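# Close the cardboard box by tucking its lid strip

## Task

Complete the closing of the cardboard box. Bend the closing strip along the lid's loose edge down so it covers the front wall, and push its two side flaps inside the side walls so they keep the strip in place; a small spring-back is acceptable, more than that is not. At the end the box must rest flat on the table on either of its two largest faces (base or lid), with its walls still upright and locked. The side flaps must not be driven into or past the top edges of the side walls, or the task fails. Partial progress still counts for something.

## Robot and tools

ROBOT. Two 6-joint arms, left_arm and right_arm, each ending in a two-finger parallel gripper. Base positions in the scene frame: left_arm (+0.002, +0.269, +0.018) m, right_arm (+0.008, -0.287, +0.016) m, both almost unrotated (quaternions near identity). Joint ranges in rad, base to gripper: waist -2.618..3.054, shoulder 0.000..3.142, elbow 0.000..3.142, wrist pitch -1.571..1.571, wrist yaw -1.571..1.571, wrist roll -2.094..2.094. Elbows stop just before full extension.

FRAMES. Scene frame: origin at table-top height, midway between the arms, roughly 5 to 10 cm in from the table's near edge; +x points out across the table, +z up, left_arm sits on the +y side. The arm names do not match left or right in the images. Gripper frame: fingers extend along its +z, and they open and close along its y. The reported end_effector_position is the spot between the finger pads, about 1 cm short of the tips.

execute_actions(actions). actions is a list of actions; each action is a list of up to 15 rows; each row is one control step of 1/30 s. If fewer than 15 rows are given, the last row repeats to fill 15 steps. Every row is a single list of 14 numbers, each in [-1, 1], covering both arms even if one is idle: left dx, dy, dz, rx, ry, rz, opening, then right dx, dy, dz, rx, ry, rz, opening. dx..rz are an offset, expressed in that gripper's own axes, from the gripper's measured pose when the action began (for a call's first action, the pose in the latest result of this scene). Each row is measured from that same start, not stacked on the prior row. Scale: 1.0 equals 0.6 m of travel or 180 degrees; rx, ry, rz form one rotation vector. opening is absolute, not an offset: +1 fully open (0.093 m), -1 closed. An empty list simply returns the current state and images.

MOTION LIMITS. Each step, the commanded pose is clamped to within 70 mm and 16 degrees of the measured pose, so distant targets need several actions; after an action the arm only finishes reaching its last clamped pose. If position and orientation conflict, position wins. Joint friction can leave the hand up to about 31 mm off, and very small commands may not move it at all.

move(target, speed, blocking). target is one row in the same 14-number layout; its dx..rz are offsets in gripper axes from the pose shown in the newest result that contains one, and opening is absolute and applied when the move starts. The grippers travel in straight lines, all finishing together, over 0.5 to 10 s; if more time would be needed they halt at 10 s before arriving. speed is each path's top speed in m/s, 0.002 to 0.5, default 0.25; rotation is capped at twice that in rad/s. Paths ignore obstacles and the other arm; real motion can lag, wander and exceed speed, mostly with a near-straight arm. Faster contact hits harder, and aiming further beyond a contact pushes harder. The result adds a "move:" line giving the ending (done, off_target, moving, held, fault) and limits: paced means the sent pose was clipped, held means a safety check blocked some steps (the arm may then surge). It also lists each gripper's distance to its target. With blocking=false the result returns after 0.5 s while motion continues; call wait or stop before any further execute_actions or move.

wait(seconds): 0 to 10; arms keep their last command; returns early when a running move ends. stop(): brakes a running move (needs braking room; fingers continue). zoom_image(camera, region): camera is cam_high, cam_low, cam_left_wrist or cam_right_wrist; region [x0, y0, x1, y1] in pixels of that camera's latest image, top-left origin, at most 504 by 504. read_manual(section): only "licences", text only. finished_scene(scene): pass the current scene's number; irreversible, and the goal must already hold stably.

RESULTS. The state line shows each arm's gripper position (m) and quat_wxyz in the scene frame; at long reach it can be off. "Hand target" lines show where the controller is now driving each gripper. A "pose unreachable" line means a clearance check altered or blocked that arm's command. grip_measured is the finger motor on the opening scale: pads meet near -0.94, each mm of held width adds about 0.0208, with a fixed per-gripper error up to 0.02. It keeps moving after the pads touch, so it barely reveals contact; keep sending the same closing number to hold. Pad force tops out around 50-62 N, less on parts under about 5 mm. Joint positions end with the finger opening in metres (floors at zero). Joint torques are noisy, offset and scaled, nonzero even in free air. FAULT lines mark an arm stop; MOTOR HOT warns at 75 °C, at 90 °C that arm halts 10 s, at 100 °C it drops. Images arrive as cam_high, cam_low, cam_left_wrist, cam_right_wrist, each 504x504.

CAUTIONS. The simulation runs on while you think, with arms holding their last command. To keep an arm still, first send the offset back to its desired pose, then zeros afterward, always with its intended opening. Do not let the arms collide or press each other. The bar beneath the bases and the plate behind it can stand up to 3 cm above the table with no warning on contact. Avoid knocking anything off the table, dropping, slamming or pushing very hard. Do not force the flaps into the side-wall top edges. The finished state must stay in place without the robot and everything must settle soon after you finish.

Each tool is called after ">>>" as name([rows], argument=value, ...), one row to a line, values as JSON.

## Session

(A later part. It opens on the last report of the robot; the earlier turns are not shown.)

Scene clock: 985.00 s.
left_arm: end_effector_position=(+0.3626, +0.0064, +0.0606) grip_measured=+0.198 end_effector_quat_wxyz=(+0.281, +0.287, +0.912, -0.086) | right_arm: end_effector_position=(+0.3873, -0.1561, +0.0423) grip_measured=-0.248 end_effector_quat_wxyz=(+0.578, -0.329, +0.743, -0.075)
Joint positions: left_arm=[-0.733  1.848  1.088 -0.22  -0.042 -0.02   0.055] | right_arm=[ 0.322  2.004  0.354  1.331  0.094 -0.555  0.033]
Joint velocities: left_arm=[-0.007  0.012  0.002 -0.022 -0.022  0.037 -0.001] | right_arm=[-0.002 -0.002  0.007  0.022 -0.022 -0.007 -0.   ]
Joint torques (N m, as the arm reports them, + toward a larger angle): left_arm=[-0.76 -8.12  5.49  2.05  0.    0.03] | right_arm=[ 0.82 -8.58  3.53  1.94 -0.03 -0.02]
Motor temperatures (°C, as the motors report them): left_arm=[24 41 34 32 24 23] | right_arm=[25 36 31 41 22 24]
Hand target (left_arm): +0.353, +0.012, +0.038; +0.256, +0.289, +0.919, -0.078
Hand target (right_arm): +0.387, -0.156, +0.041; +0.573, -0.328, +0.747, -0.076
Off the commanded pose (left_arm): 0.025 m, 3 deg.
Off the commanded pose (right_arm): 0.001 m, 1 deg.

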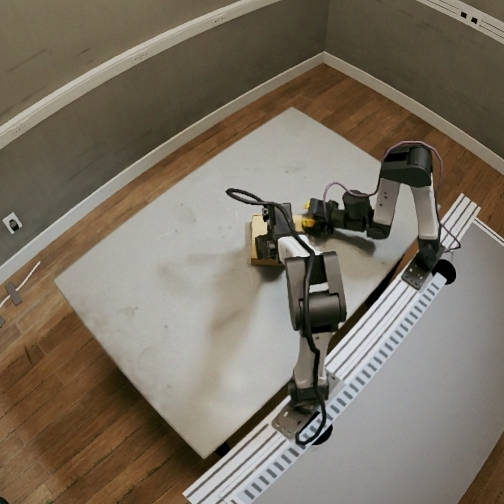

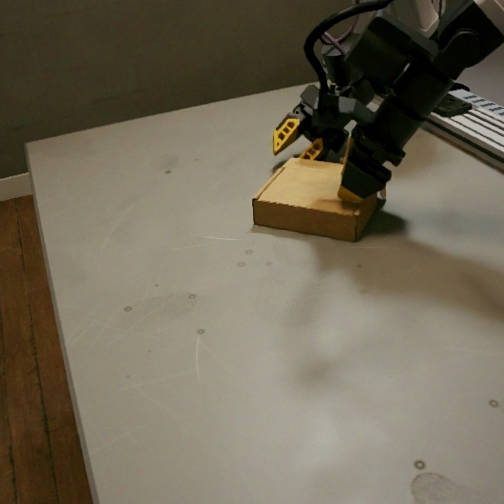

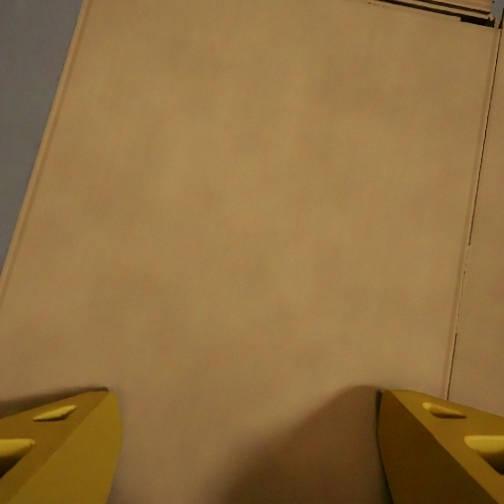

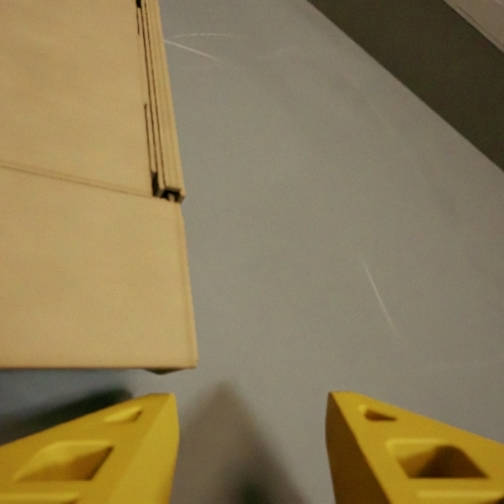

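>>> move(target=[0.08,-0.04,0.02,0.109,0.017,0.161,0.2,-0.06,0,-0.12,0,0.05,0.15,-1], speed=0.08)

Scene clock: 1004.90 s.
left_arm: end_effector_position=(+0.3396, -0.0085, +0.0596) grip_measured=+0.198 end_effector_quat_wxyz=(+0.278, +0.546, +0.774, -0.158) | right_arm: end_effector_position=(+0.3342, -0.1543, +0.1027) grip_measured=-0.972 end_effector_quat_wxyz=(+0.531, -0.134, +0.836, +0.039)
Joint positions: left_arm=[-0.657  1.848  1.065 -0.221  0.312  0.571  0.055] | right_arm=[0.479 1.339 0.31  0.573 0.284 0.009 0.   ]
Joint velocities: left_arm=[ 0.002  0.002  0.002 -0.051 -0.022 -0.022  0.001] | right_arm=[-0.007  0.012 -0.007  0.007  0.007 -0.007  0.   ]
Joint torques (N m, as the arm reports them, + toward a larger angle): left_arm=[-0.24 -6.52  5.92  1.17  0.18  0.18] | right_arm=[ 1.37 -5.37  5.2   1.94  0.07  0.  ]
Motor temperatures (°C, as the motors report them): left_arm=[24 41 34 32 24 23] | right_arm=[25 37 31 42 22 24]
Hand target (left_arm): +0.321, +0.005, +0.026; +0.218, +0.550, +0.790, -0.159
Hand target (right_arm): +0.327, -0.154, +0.096; +0.521, -0.138, +0.842, +0.037
Off the commanded pose (left_arm): 0.042 m, 7 deg.
Off the commanded pose (right_arm): 0.012 m, 2 deg.
move: off_target (left_arm, right_arm)

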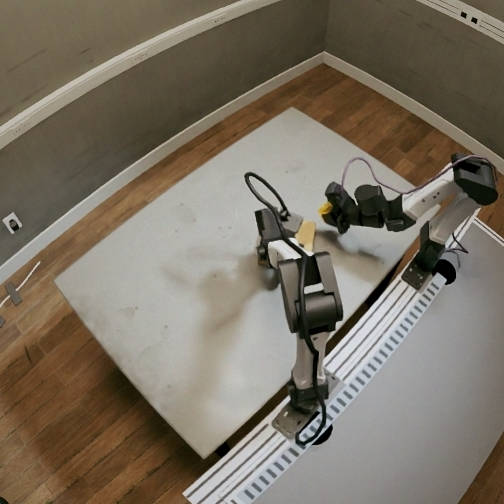

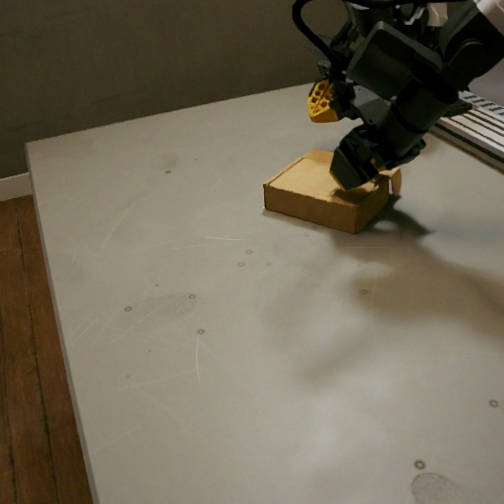

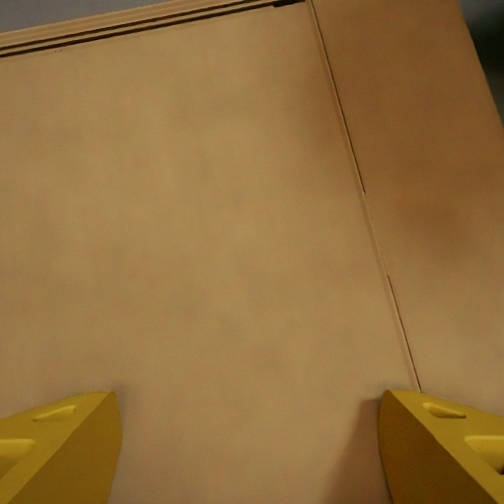

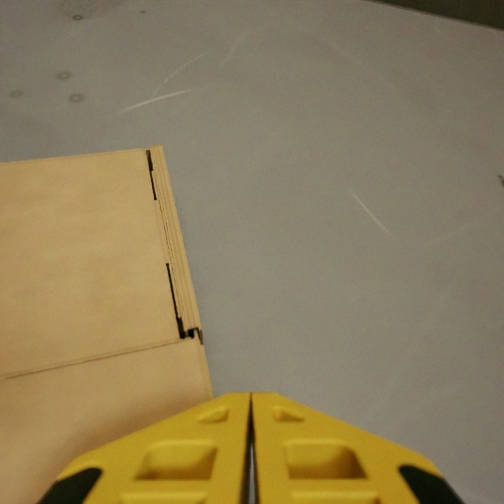

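>>> move(target=[-0.03,0,-0.13,0,0,0,0.2,0.043,0.029,-0.095,-0.027,0.101,0.476,0.0], speed=0.2)

Scene clock: 1027.40 s.
left_arm: end_effector_position=(+0.3219, +0.0213, +0.1200) grip_measured=+0.198 end_effector_quat_wxyz=(+0.269, +0.546, +0.778, -0.157) | right_arm: end_effector_position=(+0.2766, -0.1517, +0.1121) grip_measured=-0.002 end_effector_quat_wxyz=(+0.245, +0.436, +0.766, +0.404)
Joint positions: left_arm=[-0.614  1.654  1.109 -0.492  0.331  0.609  0.055] | right_arm=[ 0.422  0.95   0.31   0.053 -0.007  1.49   0.045]
Joint velocities: left_arm=[ 0.017  0.002  0.007  0.037  0.037  0.007 -0.   ] | right_arm=[-0.002 -0.002  0.002 -0.007 -0.022 -0.051 -0.   ]
Joint torques (N m, as the arm reports them, + toward a larger angle): left_arm=[  0.04 -10.41   9.72   1.49   0.27   0.12] | right_arm=[-0.66 -3.21  6.24  1.79 -0.2  -0.1 ]
Motor temperatures (°C, as the motors report them): left_arm=[24 41 35 30 24 23] | right_arm=[25 36 33 42 22 24]
Hand target (left_arm): +0.324, +0.022, +0.132; +0.278, +0.546, +0.774, -0.158
Hand target (right_arm): +0.270, -0.155, +0.104; +0.233, +0.443, +0.769, +0.397
Off the commanded pose (left_arm): 0.013 m, 1 deg.
Off the commanded pose (right_arm): 0.012 m, 2 deg.
move: off_target (left_arm, right_arm)

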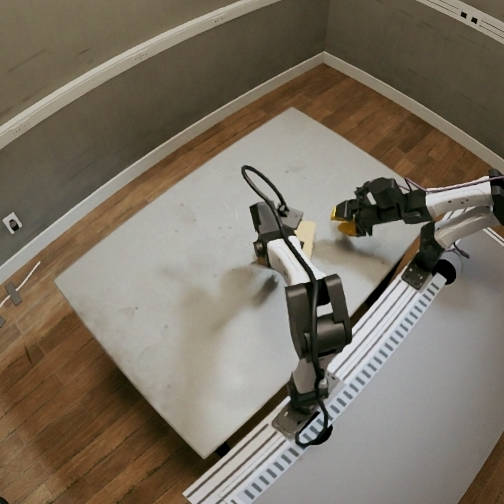

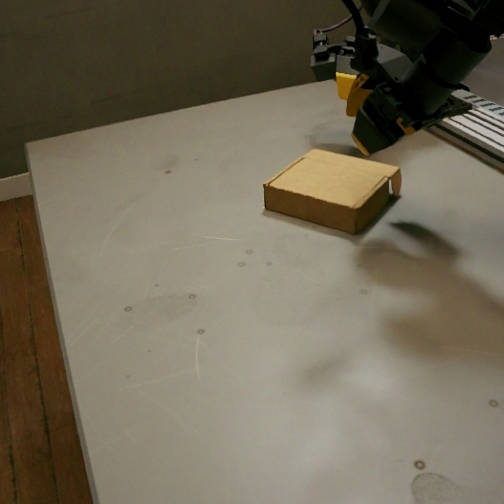

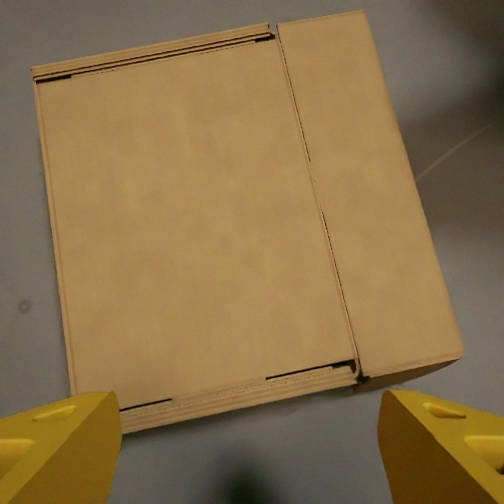

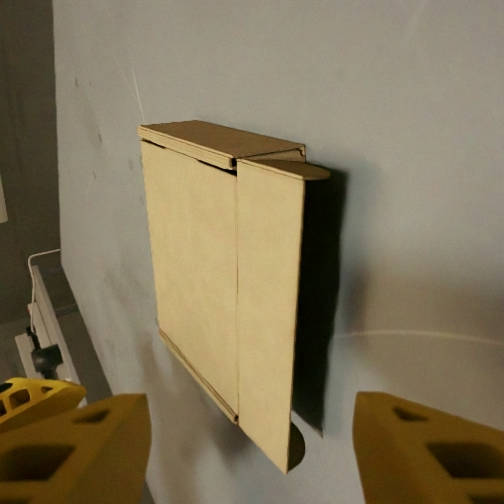

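>>> move(target=[0,0,-0.05,0,0,0,-1,0.05,-0.035,0.16,0,0,0,0.0], speed=0.08)

Scene clock: 1040.60 s.
left_arm: end_effector_position=(+0.3126, +0.0369, +0.1315) grip_measured=-1.000 end_effector_quat_wxyz=(+0.258, +0.545, +0.782, -0.157) | right_arm: end_effector_position=(+0.3180, -0.0973, +0.0412) grip_measured=-0.002 end_effector_quat_wxyz=(+0.246, +0.436, +0.764, +0.408)
Joint positions: left_arm=[-0.588  1.597  1.109 -0.577  0.34   0.631  0.   ] | right_arm=[0.541 1.639 0.338 0.721 0.09  1.56  0.045]
Joint velocities: left_arm=[ 0.002 -0.002  0.012  0.037  0.051  0.007  0.   ] | right_arm=[-0.017  0.017 -0.012 -0.022  0.022 -0.051 -0.002]
Joint torques (N m, as the arm reports them, + toward a larger angle): left_arm=[-0.09 -9.79  9.87  1.45  0.31  0.09] | right_arm=[ 1.47 -4.41  5.99  1.94  0.05 -0.06]
Motor temperatures (°C, as the motors report them): left_arm=[24 43 37 30 24 23] | right_arm=[25 35 34 42 22 24]
Hand target (left_arm): +0.314, +0.038, +0.144; +0.268, +0.546, +0.778, -0.157
Hand target (right_arm): +0.319, -0.092, +0.038; +0.244, +0.436, +0.766, +0.405
Off the commanded pose (left_arm): 0.013 m, 1 deg.
Off the commanded pose (right_arm): 0.006 m, 1 deg.
move: off_target (left_arm)

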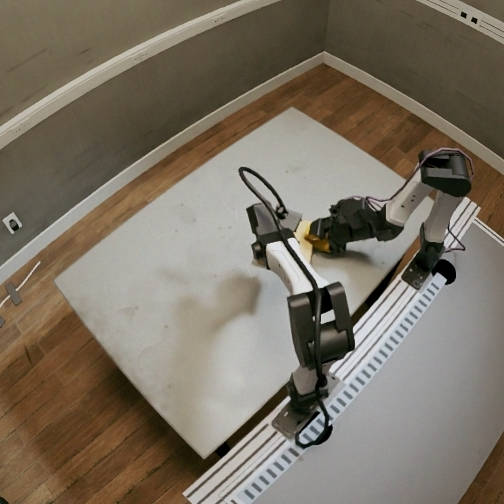

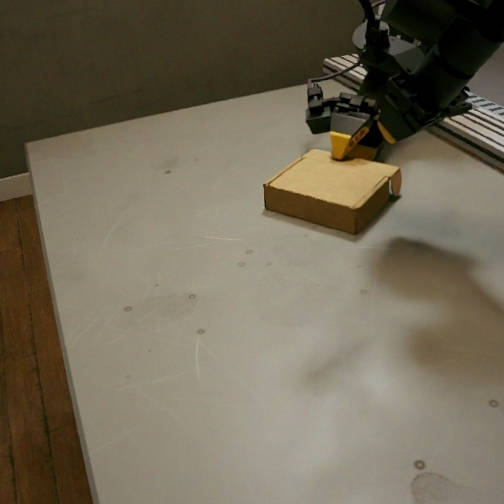

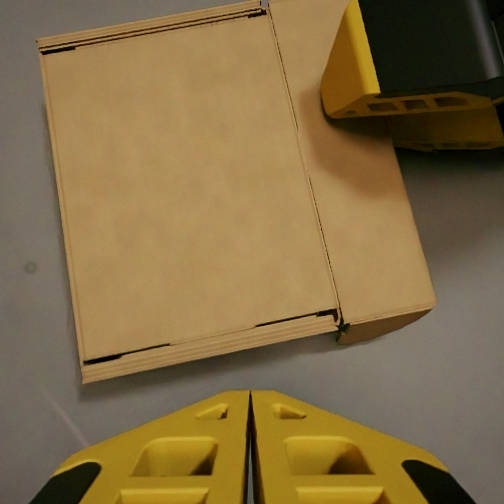

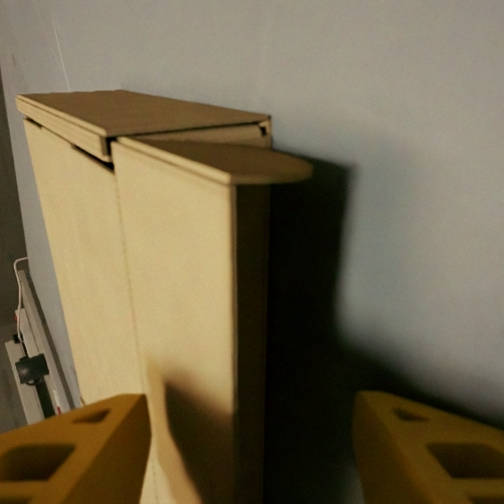

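>>> move(target=[0,0,0,0,0,0,-1,0,0.045,0.0,0,0,0,0.0], speed=0.04)

>>> execute_actions([
  [[0,0,0,0,0,0,-1,0,0,0,0,0,0,-0.4]],
  [[0,0,0,0,0,0,-1,0,0,0,0,0,0,-0.7]],
  [[0,0,0,0,0,0,-1,0,0,0,0,0,0,-1]],
  [[0,0,0,0,0,0,-1,0,0,0,0,0,0,-1]],
])

Scene clock: 1051.00 s.
left_arm: end_effector_position=(+0.3124, +0.0370, +0.1314) grip_measured=-1.000 end_effector_quat_wxyz=(+0.258, +0.546, +0.782, -0.157) | right_arm: end_effector_position=(+0.3285, -0.0912, +0.0601) grip_measured=-0.002 end_effector_quat_wxyz=(+0.247, +0.436, +0.762, +0.410)
Joint positions: left_arm=[-0.588  1.597  1.109 -0.579  0.34   0.632  0.   ] | right_arm=[0.541 1.582 0.406 0.601 0.09  1.56  0.045]
Joint velocities: left_arm=[-0.002  0.002  0.002  0.037 -0.037 -0.037  0.   ] | right_arm=[ 0.012 -0.022  0.002 -0.037  0.007  0.022 -0.   ]
Joint torques (N m, as the arm reports them, + toward a larger angle): left_arm=[-0.74 -8.31  8.4   1.73  0.19  0.05] | right_arm=[ 0.5  -6.9   6.49  1.77 -0.01 -0.12]
Motor temperatures (°C, as the motors report them): left_arm=[24 43 38 30 24 23] | right_arm=[25 34 34 42 22 24]
Hand target (left_arm): +0.313, +0.037, +0.132; +0.258, +0.545, +0.782, -0.157
Hand target (right_arm): +0.330, -0.089, +0.064; +0.246, +0.436, +0.763, +0.408
Off the commanded pose (left_arm): 0.000 m, 0 deg.
Off the commanded pose (right_arm): 0.005 m, 0 deg.
move: done

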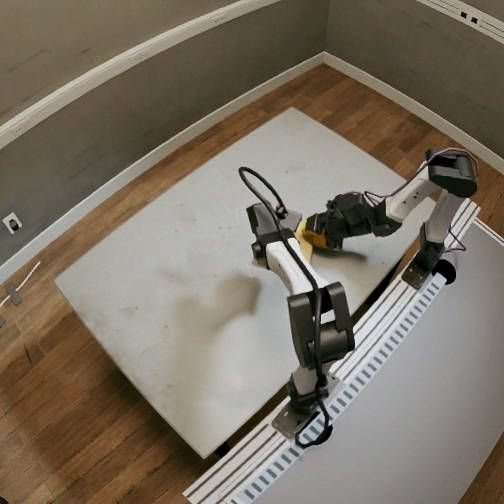

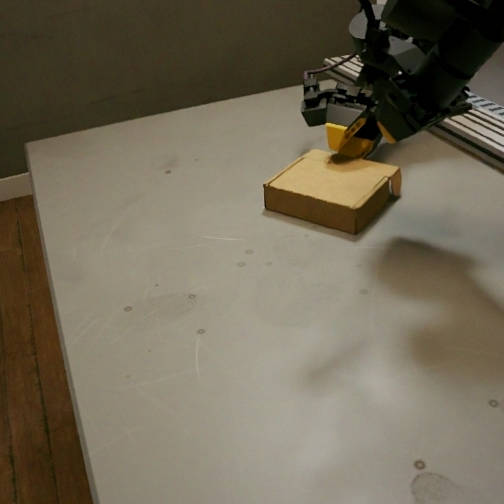

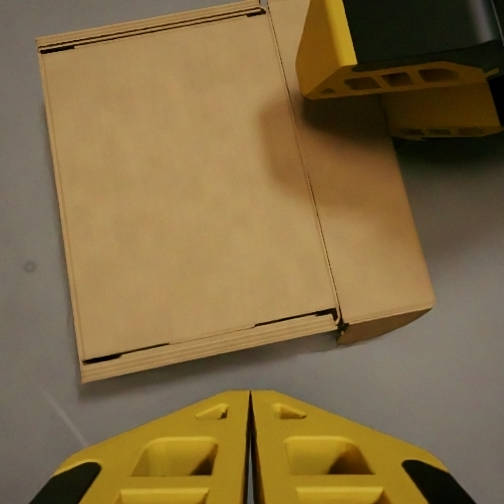

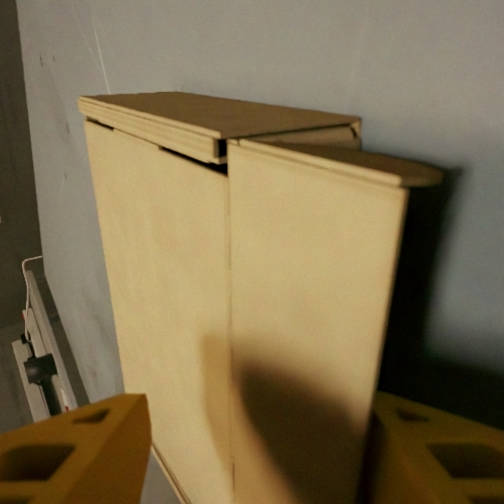

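Scene clock: 1053.00 s.
left_arm: end_effector_position=(+0.3124, +0.0370, +0.1314) grip_measured=-1.000 end_effector_quat_wxyz=(+0.258, +0.546, +0.782, -0.157) | right_arm: end_effector_position=(+0.3372, -0.0861, +0.0772) grip_measured=-0.969 end_effector_quat_wxyz=(+0.263, +0.428, +0.743, +0.442)
Joint positions: left_arm=[-0.588  1.597  1.109 -0.579  0.34   0.632  0.   ] | right_arm=[0.541 1.582 0.406 0.683 0.09  1.56  0.   ]
Joint velocities: left_arm=[-0.007  0.007  0.002 -0.066  0.037 -0.037  0.   ] | right_arm=[ 0.002  0.002 -0.007 -0.022 -0.066  0.022  0.   ]
Joint torques (N m, as the arm reports them, + toward a larger angle): left_arm=[-0.76 -8.38  8.38  1.7   0.19  0.02] | right_arm=[ 0.2  -6.31  5.27  1.7  -0.06 -0.08]
Motor temperatures (°C, as the motors report them): left_arm=[24 43 38 30 24 23] | right_arm=[25 35 34 42 22 24]
Hand target (left_arm): +0.312, +0.037, +0.131; +0.258, +0.546, +0.782, -0.157
Hand target (right_arm): +0.333, -0.088, +0.069; +0.256, +0.432, +0.752, +0.428
Off the commanded pose (left_arm): 0.000 m, 0 deg.
Off the commanded pose (right_arm): 0.009 m, 2 deg.

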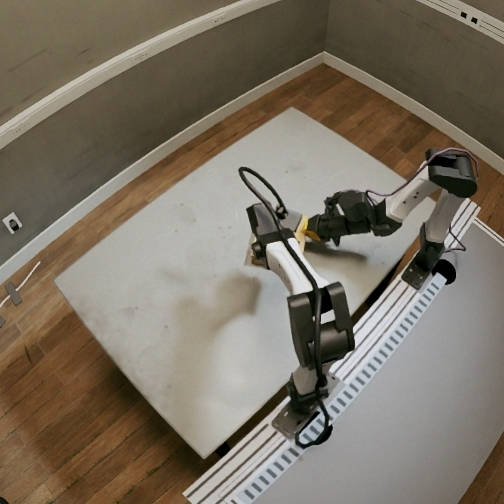

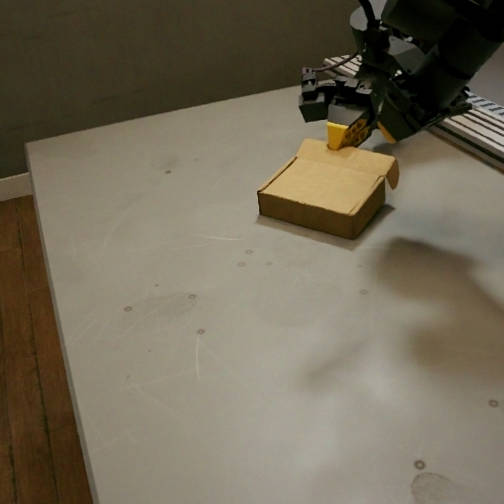

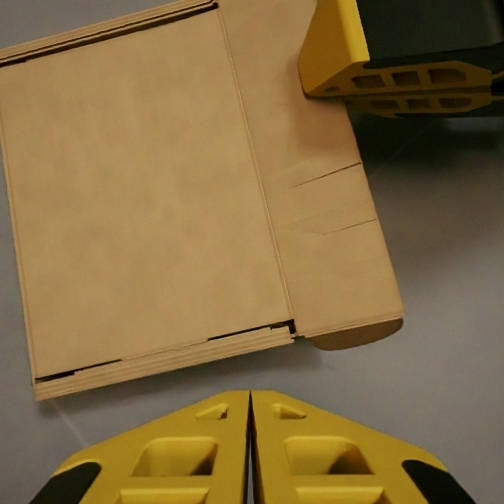

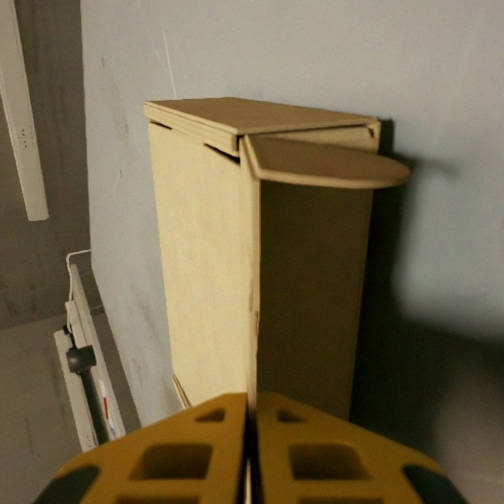

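>>> move(target=[0.078,-0.065,0.016,-0.199,-0.2515,0.2815,0.3,0,0.044,-0.024,0,0,0,-1], speed=0.15)

Scene clock: 1085.20 s.
left_arm: end_effector_position=(+0.2735, +0.0484, +0.1038) grip_measured=+0.298 end_effector_quat_wxyz=(+0.669, +0.652, +0.356, +0.010) | right_arm: end_effector_position=(+0.3369, -0.0876, +0.1050) grip_measured=-0.969 end_effector_quat_wxyz=(+0.265, +0.427, +0.740, +0.446)
Joint positions: left_arm=[-0.474  1.879  0.186  1.544  0.66   1.192  0.06 ] | right_arm=[0.541 1.455 0.443 0.53  0.09  1.561 0.   ]
Joint velocities: left_arm=[ 0.007 -0.007  0.002 -0.037  0.007  0.007 -0.001] | right_arm=[ 0.017 -0.002 -0.017 -0.007 -0.007 -0.022  0.   ]
Joint torques (N m, as the arm reports them, + toward a larger angle): left_arm=[-0.03 -4.14  1.74  2.63  0.08  0.09] | right_arm=[ 0.91 -6.51  7.36  1.7   0.   -0.09]
Motor temperatures (°C, as the motors report them): left_arm=[24 42 38 32 24 23] | right_arm=[25 35 35 42 22 24]
Hand target (left_arm): +0.269, +0.051, +0.094; +0.660, +0.658, +0.363, +0.004
Hand target (right_arm): +0.337, -0.085, +0.108; +0.263, +0.428, +0.743, +0.442
Off the commanded pose (left_arm): 0.013 m, 7 deg.
Off the commanded pose (right_arm): 0.003 m, 1 deg.
joint sent to its limit (left arm) — the command would take joint 4 (wrist pitch) past its upper limit, so that joint was sent only as far as its limit.
move: off_target (left_arm)

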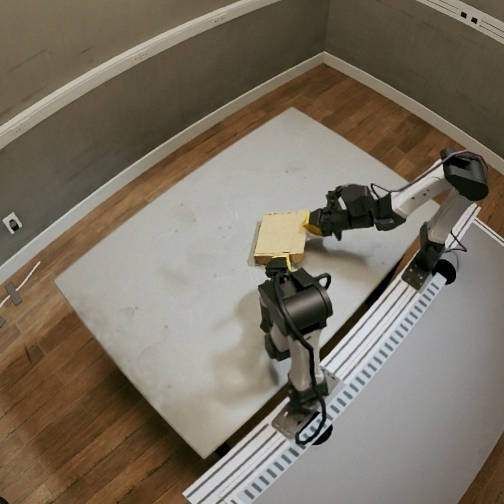

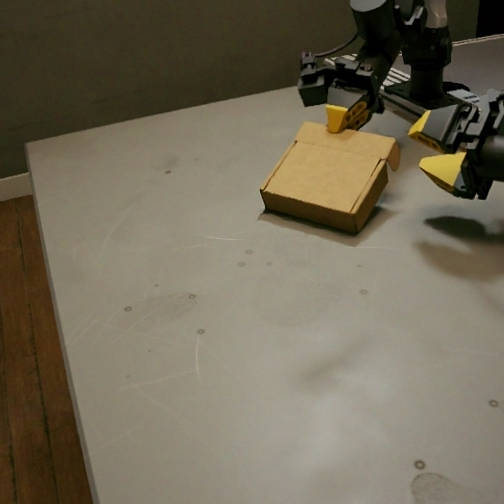

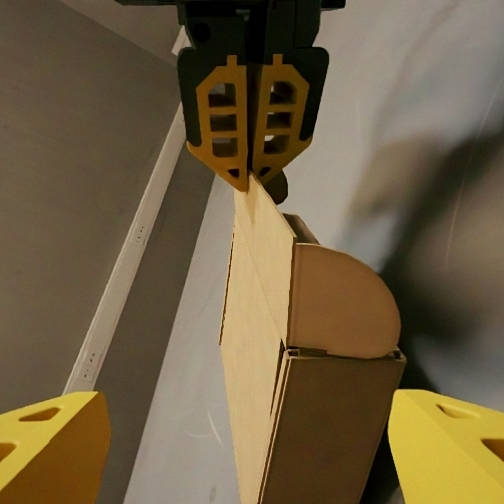

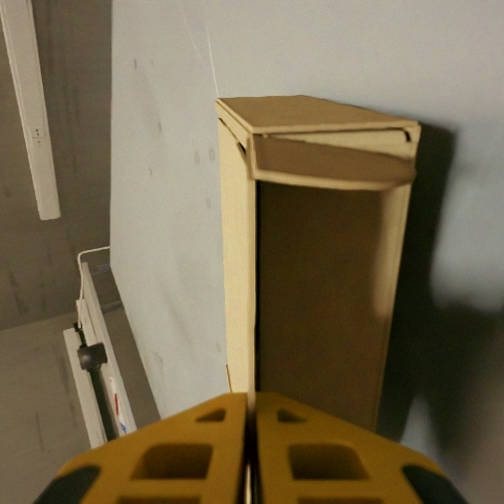

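>>> move(target=[-0.008,-0.015,0.15,0,0,0,0.3,0,0,0,0,0,0,-1], speed=0.04)

Scene clock: 1100.87 s.
left_arm: end_effector_position=(+0.3060, -0.0290, +0.0988) grip_measured=+0.298 end_effector_quat_wxyz=(+0.677, +0.648, +0.348, +0.016) | right_arm: end_effector_position=(+0.3380, -0.0871, +0.1074) grip_measured=-0.969 end_effector_quat_wxyz=(+0.267, +0.426, +0.738, +0.450)
Joint positions: left_arm=[-0.695  2.048  0.452  1.491  0.442  1.162  0.06 ] | right_arm=[0.541 1.455 0.443 0.541 0.09  1.561 0.   ]
Joint velocities: left_arm=[-0.012  0.002 -0.007  0.022  0.007 -0.022 -0.   ] | right_arm=[-0.002 -0.017 -0.002  0.007 -0.007 -0.037  0.   ]
Joint torques (N m, as the arm reports them, + toward a larger angle): left_arm=[-1.52 -6.66  5.62  2.39 -0.12 -0.06] | right_arm=[ 0.36 -5.75  6.21  1.94 -0.12 -0.13]
Motor temperatures (°C, as the motors report them): left_arm=[24 40 36 34 24 23] | right_arm=[25 35 36 42 22 24]
Hand target (left_arm): +0.308, -0.034, +0.090; +0.669, +0.652, +0.356, +0.011
Hand target (right_arm): +0.337, -0.088, +0.105; +0.265, +0.427, +0.740, +0.446
Off the commanded pose (left_arm): 0.012 m, 2 deg.
Off the commanded pose (right_arm): 0.003 m, 1 deg.
move: off_target (left_arm)

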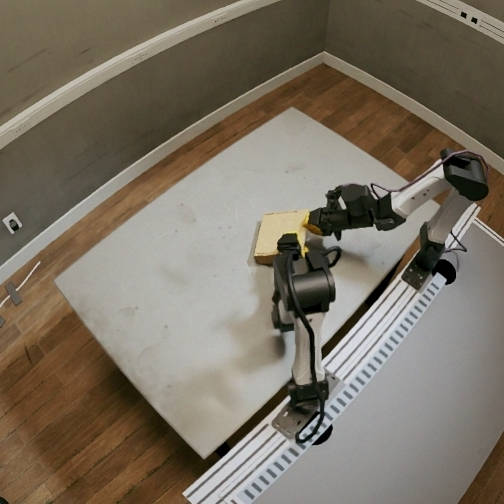

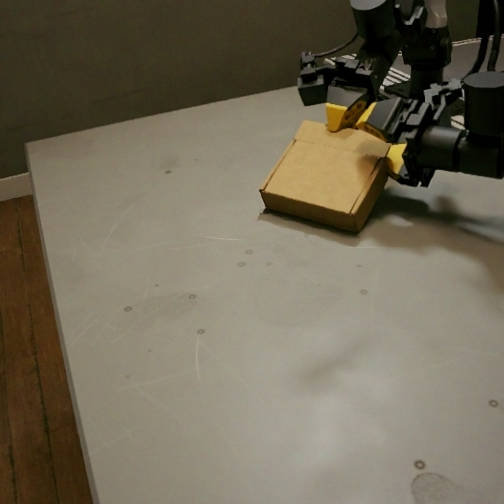

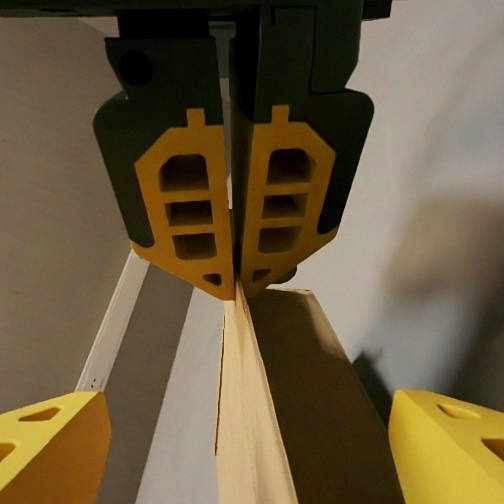

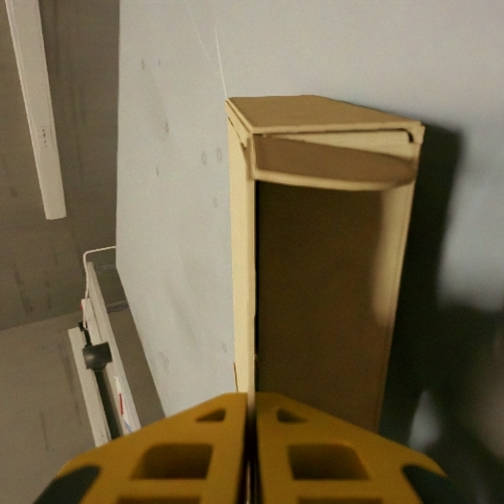

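>>> execute_actions([
  [[0,0,0,0,0,0,0.1,0,0,0,0,0,0,-1]],
  [[0,0,0,0,0,0,-0.1,0,0,0,0,0,0,-1]],
  [[0,0,0,0,0,0,-0.3,0,0,0,0,0,0,-1]],
  [[0,0,0,0,0,0,-0.3,0,0,0,0,0,0,-1]],
])

>>> zoom_image(camera="cam_left_wrist", region=[132, 284, 392, 504])

Scene clock: 1111.80 s.
left_arm: end_effector_position=(+0.3055, -0.0293, +0.0983) grip_measured=-0.298 end_effector_quat_wxyz=(+0.676, +0.649, +0.347, +0.014) | right_arm: end_effector_position=(+0.3414, -0.0845, +0.1162) grip_measured=-0.969 end_effector_quat_wxyz=(+0.273, +0.423, +0.727, +0.467)
Joint positions: left_arm=[-0.695  2.048  0.452  1.489  0.445  1.161  0.031] | right_arm=[0.541 1.455 0.443 0.582 0.087 1.565 0.   ]
Joint velocities: left_arm=[-0.022  0.012 -0.007  0.007 -0.125 -0.095  0.   ] | right_arm=[-0.012  0.007  0.002  0.007 -0.022  0.037  0.   ]
Joint torques (N m, as the arm reports them, + toward a larger angle): left_arm=[-0.67 -8.68  3.84  2.65  0.03 -0.02] | right_arm=[ 0.3  -5.92  6.24  2.09 -0.07 -0.12]
Motor temperatures (°C, as the motors report them): left_arm=[24 40 36 34 24 23] | right_arm=[25 35 36 43 22 24]
Hand target (left_arm): +0.305, -0.029, +0.098; +0.676, +0.649, +0.347, +0.014
Hand target (right_arm): +0.341, -0.085, +0.116; +0.273, +0.423, +0.728, +0.466
Off the commanded pose (left_arm): 0.000 m, 0 deg.
Off the commanded pose (right_arm): 0.001 m, 0 deg.

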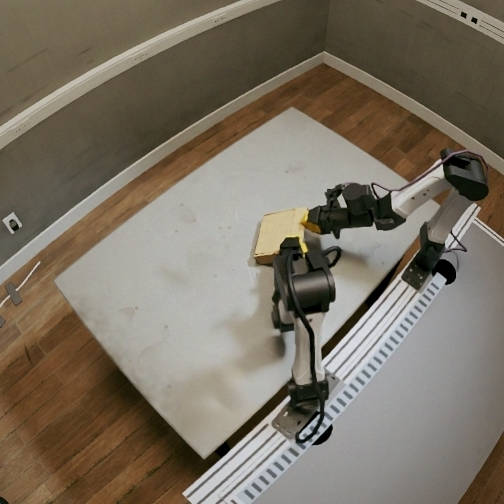

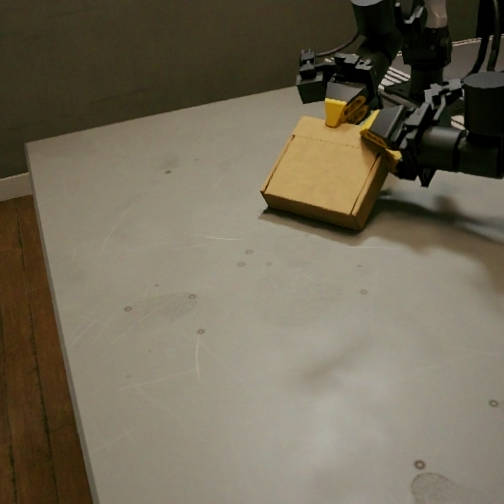

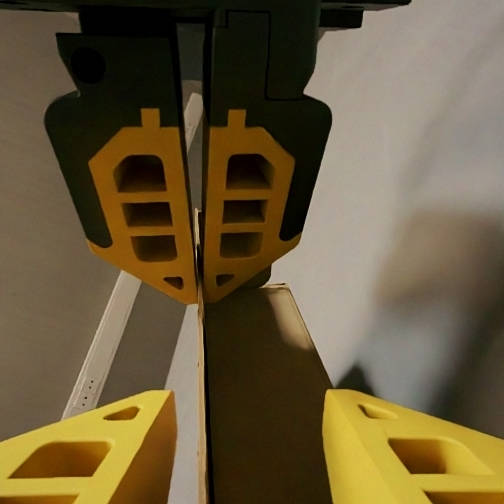

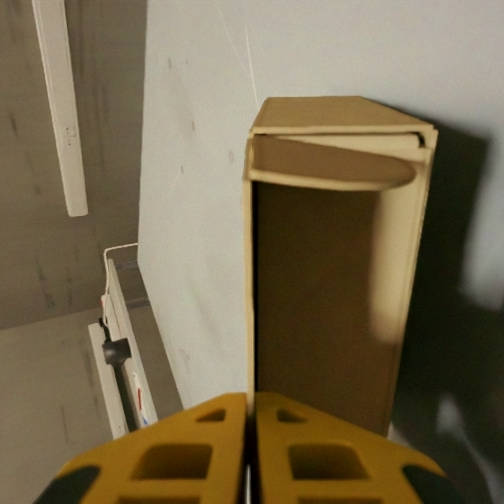

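Region (132, 284, 392, 504) of cam_left_wrist's 504x504 image, scaled by 1.938, with more detail than that image has; it fills the top 426 rows of this view, and the rest is white.

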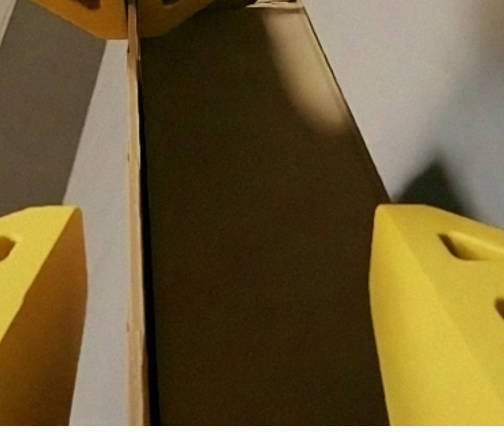

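>>> execute_actions([
  [[0,0,0,0,0,0,-0.42,0,0,0,0,0,0,-1]],
  [[0,0,0,0,0,0,-0.56,0,0,0,0,0,0,-1]],
  [[0,0,0,0,0,0,-0.56,0,0,0,0,0,0,-1]],
  [[0,0,0,0,0,0,-0.56,0,0,0,0,0,0,-1]],
])

Scene clock: 1120.53 s.
left_arm: end_effector_position=(+0.3057, -0.0292, +0.0988) grip_measured=-0.557 end_effector_quat_wxyz=(+0.677, +0.649, +0.347, +0.015) | right_arm: end_effector_position=(+0.3417, -0.0842, +0.1172) grip_measured=-0.969 end_effector_quat_wxyz=(+0.274, +0.423, +0.726, +0.468)
Joint positions: left_arm=[-0.695  2.048  0.452  1.491  0.444  1.161  0.018] | right_arm=[0.541 1.455 0.443 0.586 0.086 1.565 0.   ]
Joint velocities: left_arm=[-0.017  0.002 -0.042  0.066 -0.007  0.022  0.   ] | right_arm=[-0.007 -0.007 -0.007 -0.022  0.037  0.022  0.   ]
Joint torques (N m, as the arm reports them, + toward a larger angle): left_arm=[-0.71 -8.68  3.89  2.64  0.02  0.02] | right_arm=[ 0.23 -5.78  6.34  2.09 -0.05 -0.16]
Motor temperatures (°C, as the motors report them): left_arm=[24 40 35 35 24 23] | right_arm=[25 35 36 44 22 24]
Hand target (left_arm): +0.306, -0.029, +0.099; +0.677, +0.649, +0.347, +0.015
Hand target (right_arm): +0.342, -0.084, +0.117; +0.274, +0.423, +0.726, +0.468
Off the commanded pose (left_arm): 0.000 m, 0 deg.
Off the commanded pose (right_arm): 0.000 m, 0 deg.

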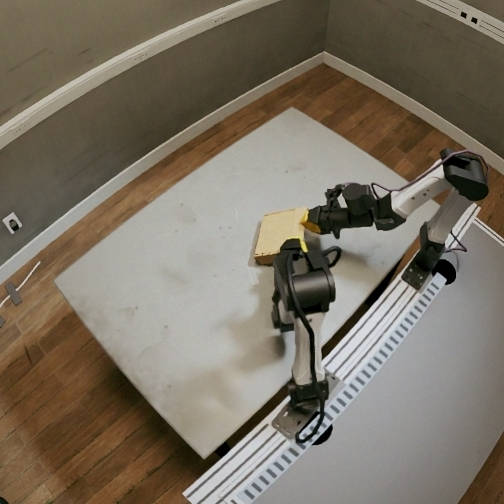

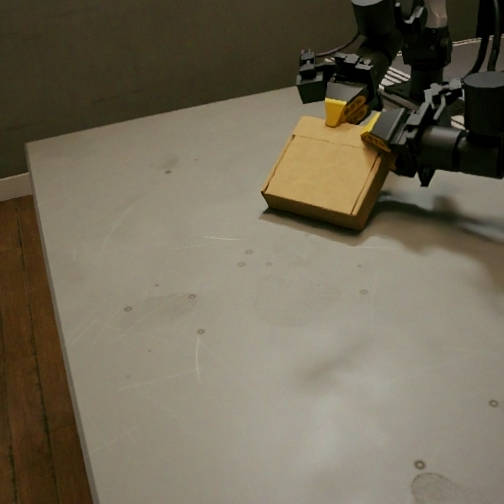

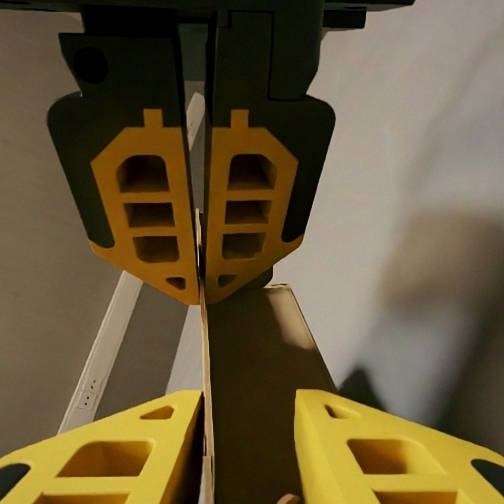

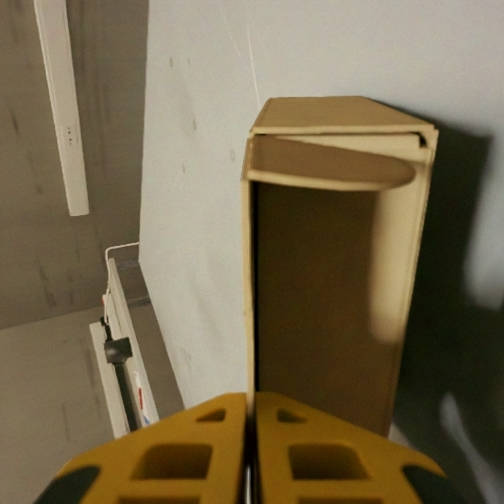

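>>> execute_actions([
  [[0,0,0,0,0,0,0.2,0,-0.02,0.01,0.02,0,0,-1]],
  [[0,0,0,0,0,0,1,0,0,0,0,0,0,-1]],
])

>>> move(target=[-0.03,0,-0.12,0,0.12,0,1,0,0,0,0,0,0,-1], speed=0.08)

Scene clock: 1133.73 s.
left_arm: end_effector_position=(+0.3057, -0.0292, +0.0988) grip_measured=+0.988 end_effector_quat_wxyz=(+0.677, +0.649, +0.347, +0.015) | right_arm: end_effector_position=(+0.3399, -0.0851, +0.1101) grip_measured=-0.969 end_effector_quat_wxyz=(+0.269, +0.425, +0.733, +0.458)
Joint positions: left_arm=[-0.695  2.048  0.452  1.491  0.444  1.161  0.093] | right_arm=[0.541 1.463 0.443 0.567 0.086 1.565 0.   ]
Joint velocities: left_arm=[ 0.022  0.007  0.007  0.051 -0.007  0.022  0.001] | right_arm=[-0.002  0.012 -0.002  0.022  0.037  0.007  0.   ]
Joint torques (N m, as the arm reports them, + toward a larger angle): left_arm=[-0.62 -8.71  3.76  2.64  0.01  0.03] | right_arm=[ 0.21 -5.68  6.18  2.07 -0.05 -0.12]
Motor temperatures (°C, as the motors report them): left_arm=[24 41 34 36 24 23] | right_arm=[25 35 36 45 22 24]
Hand target (left_arm): +0.306, -0.029, +0.099; +0.677, +0.649, +0.347, +0.015
Hand target (right_arm): +0.340, -0.085, +0.110; +0.268, +0.425, +0.733, +0.458
Off the commanded pose (left_arm): 0.000 m, 0 deg.
Off the commanded pose (right_arm): 0.000 m, 0 deg.

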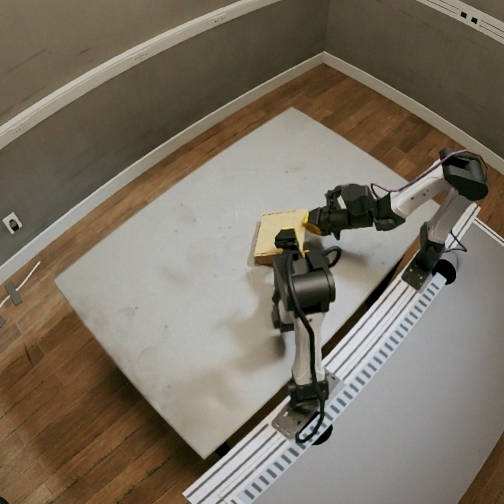

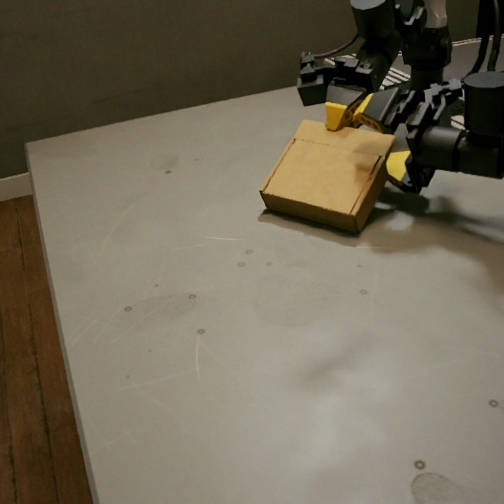

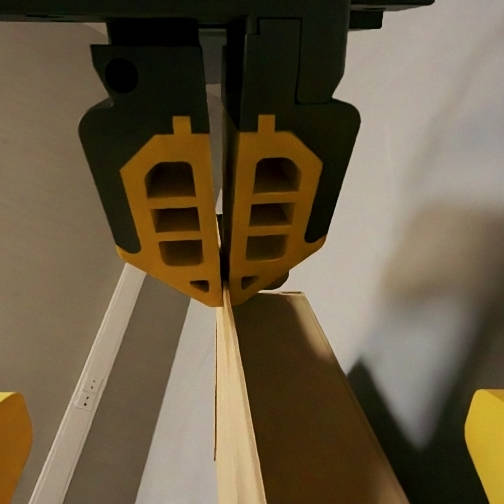

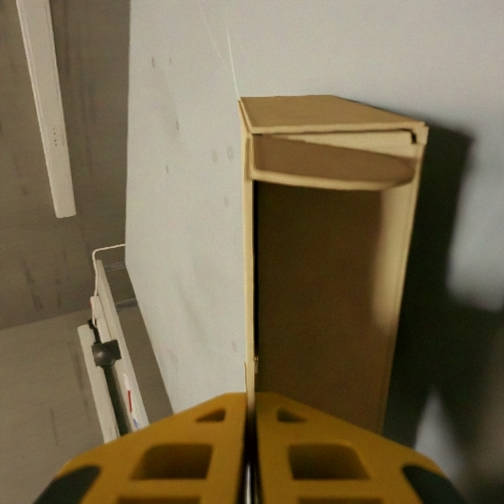

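Scene clock: 1136.70 s.
left_arm: end_effector_position=(+0.2632, +0.0234, +0.1180) grip_measured=+0.988 end_effector_quat_wxyz=(+0.606, +0.631, +0.463, +0.140) | right_arm: end_effector_position=(+0.3399, -0.0851, +0.1101) grip_measured=-0.969 end_effector_quat_wxyz=(+0.269, +0.425, +0.733, +0.458)
Joint positions: left_arm=[-0.891  1.52   0.192  1.093 -0.097  1.16   0.093] | right_arm=[0.541 1.463 0.443 0.567 0.086 1.565 0.   ]
Joint velocities: left_arm=[ 0.002 -0.002 -0.017  0.095 -0.066 -0.066 -0.001] | right_arm=[-0.017 -0.012  0.002 -0.037 -0.022  0.022  0.   ]
Joint torques (N m, as the arm reports them, + toward a larger angle): left_arm=[-1.58 -6.75  4.07  2.51 -0.07 -0.09] | right_arm=[ 0.33 -5.79  6.12  2.07 -0.1  -0.15]
Motor temperatures (°C, as the motors report them): left_arm=[24 41 34 36 24 23] | right_arm=[25 35 36 45 22 24]
Hand target (left_arm): +0.257, +0.026, +0.113; +0.599, +0.636, +0.467, +0.136
Hand target (right_arm): +0.340, -0.085, +0.110; +0.269, +0.425, +0.733, +0.458
Off the commanded pose (left_arm): 0.008 m, 1 deg.
Off the commanded pose (right_arm): 0.000 m, 0 deg.
move: done

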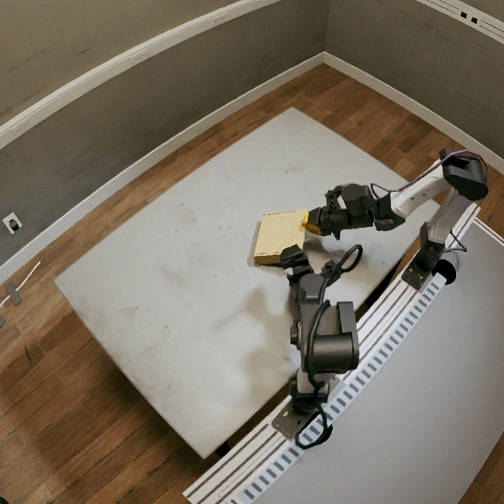

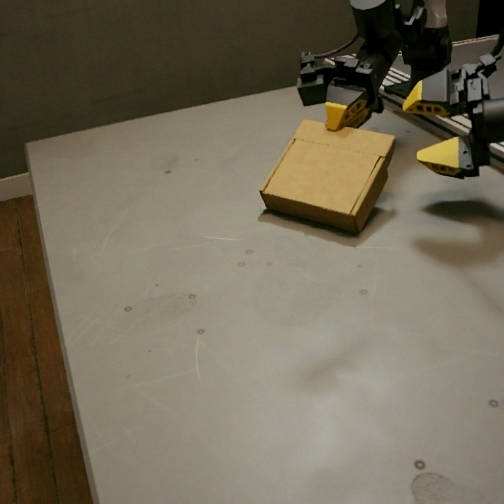

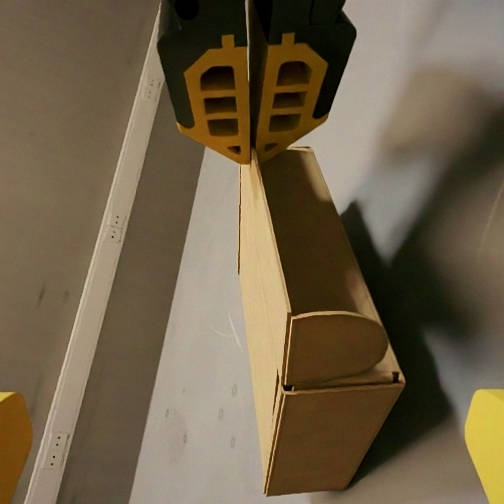

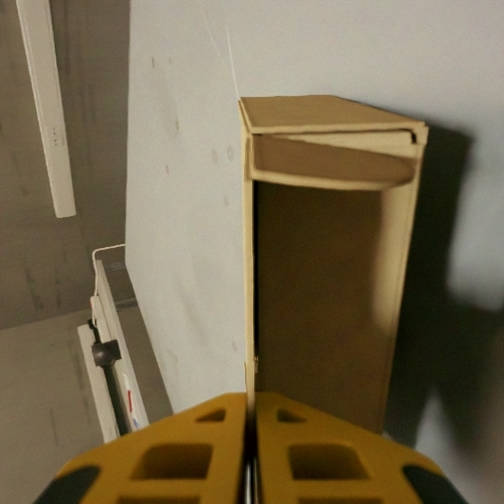

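>>> zoom_image(camera="cam_left_wrist", region=[260, 290, 420, 420])

>>> zoom_image(camera="cam_right_wrist", region=[230, 80, 450, 210])

Region (260, 290, 420, 420) of cam_left_wrist's 504x504 image, scaled by 3.150, with more detail than that image has; it fills the top 410 rows of this view, and the rest is white.

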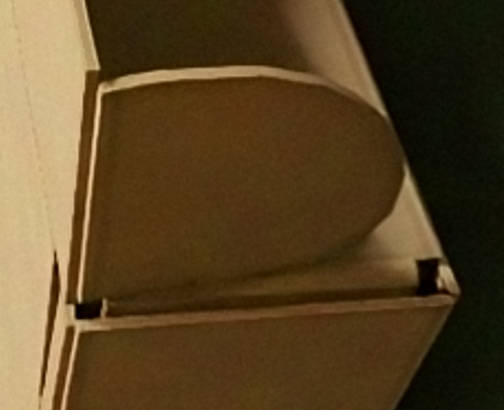

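Region (230, 80, 450, 210) of cam_right_wrist's 504x504 image, scaled by 2.291, with more detail than that image has; it fills the top 298 rows of this view, and the rest is white.

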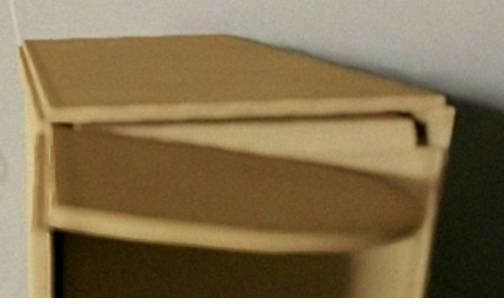

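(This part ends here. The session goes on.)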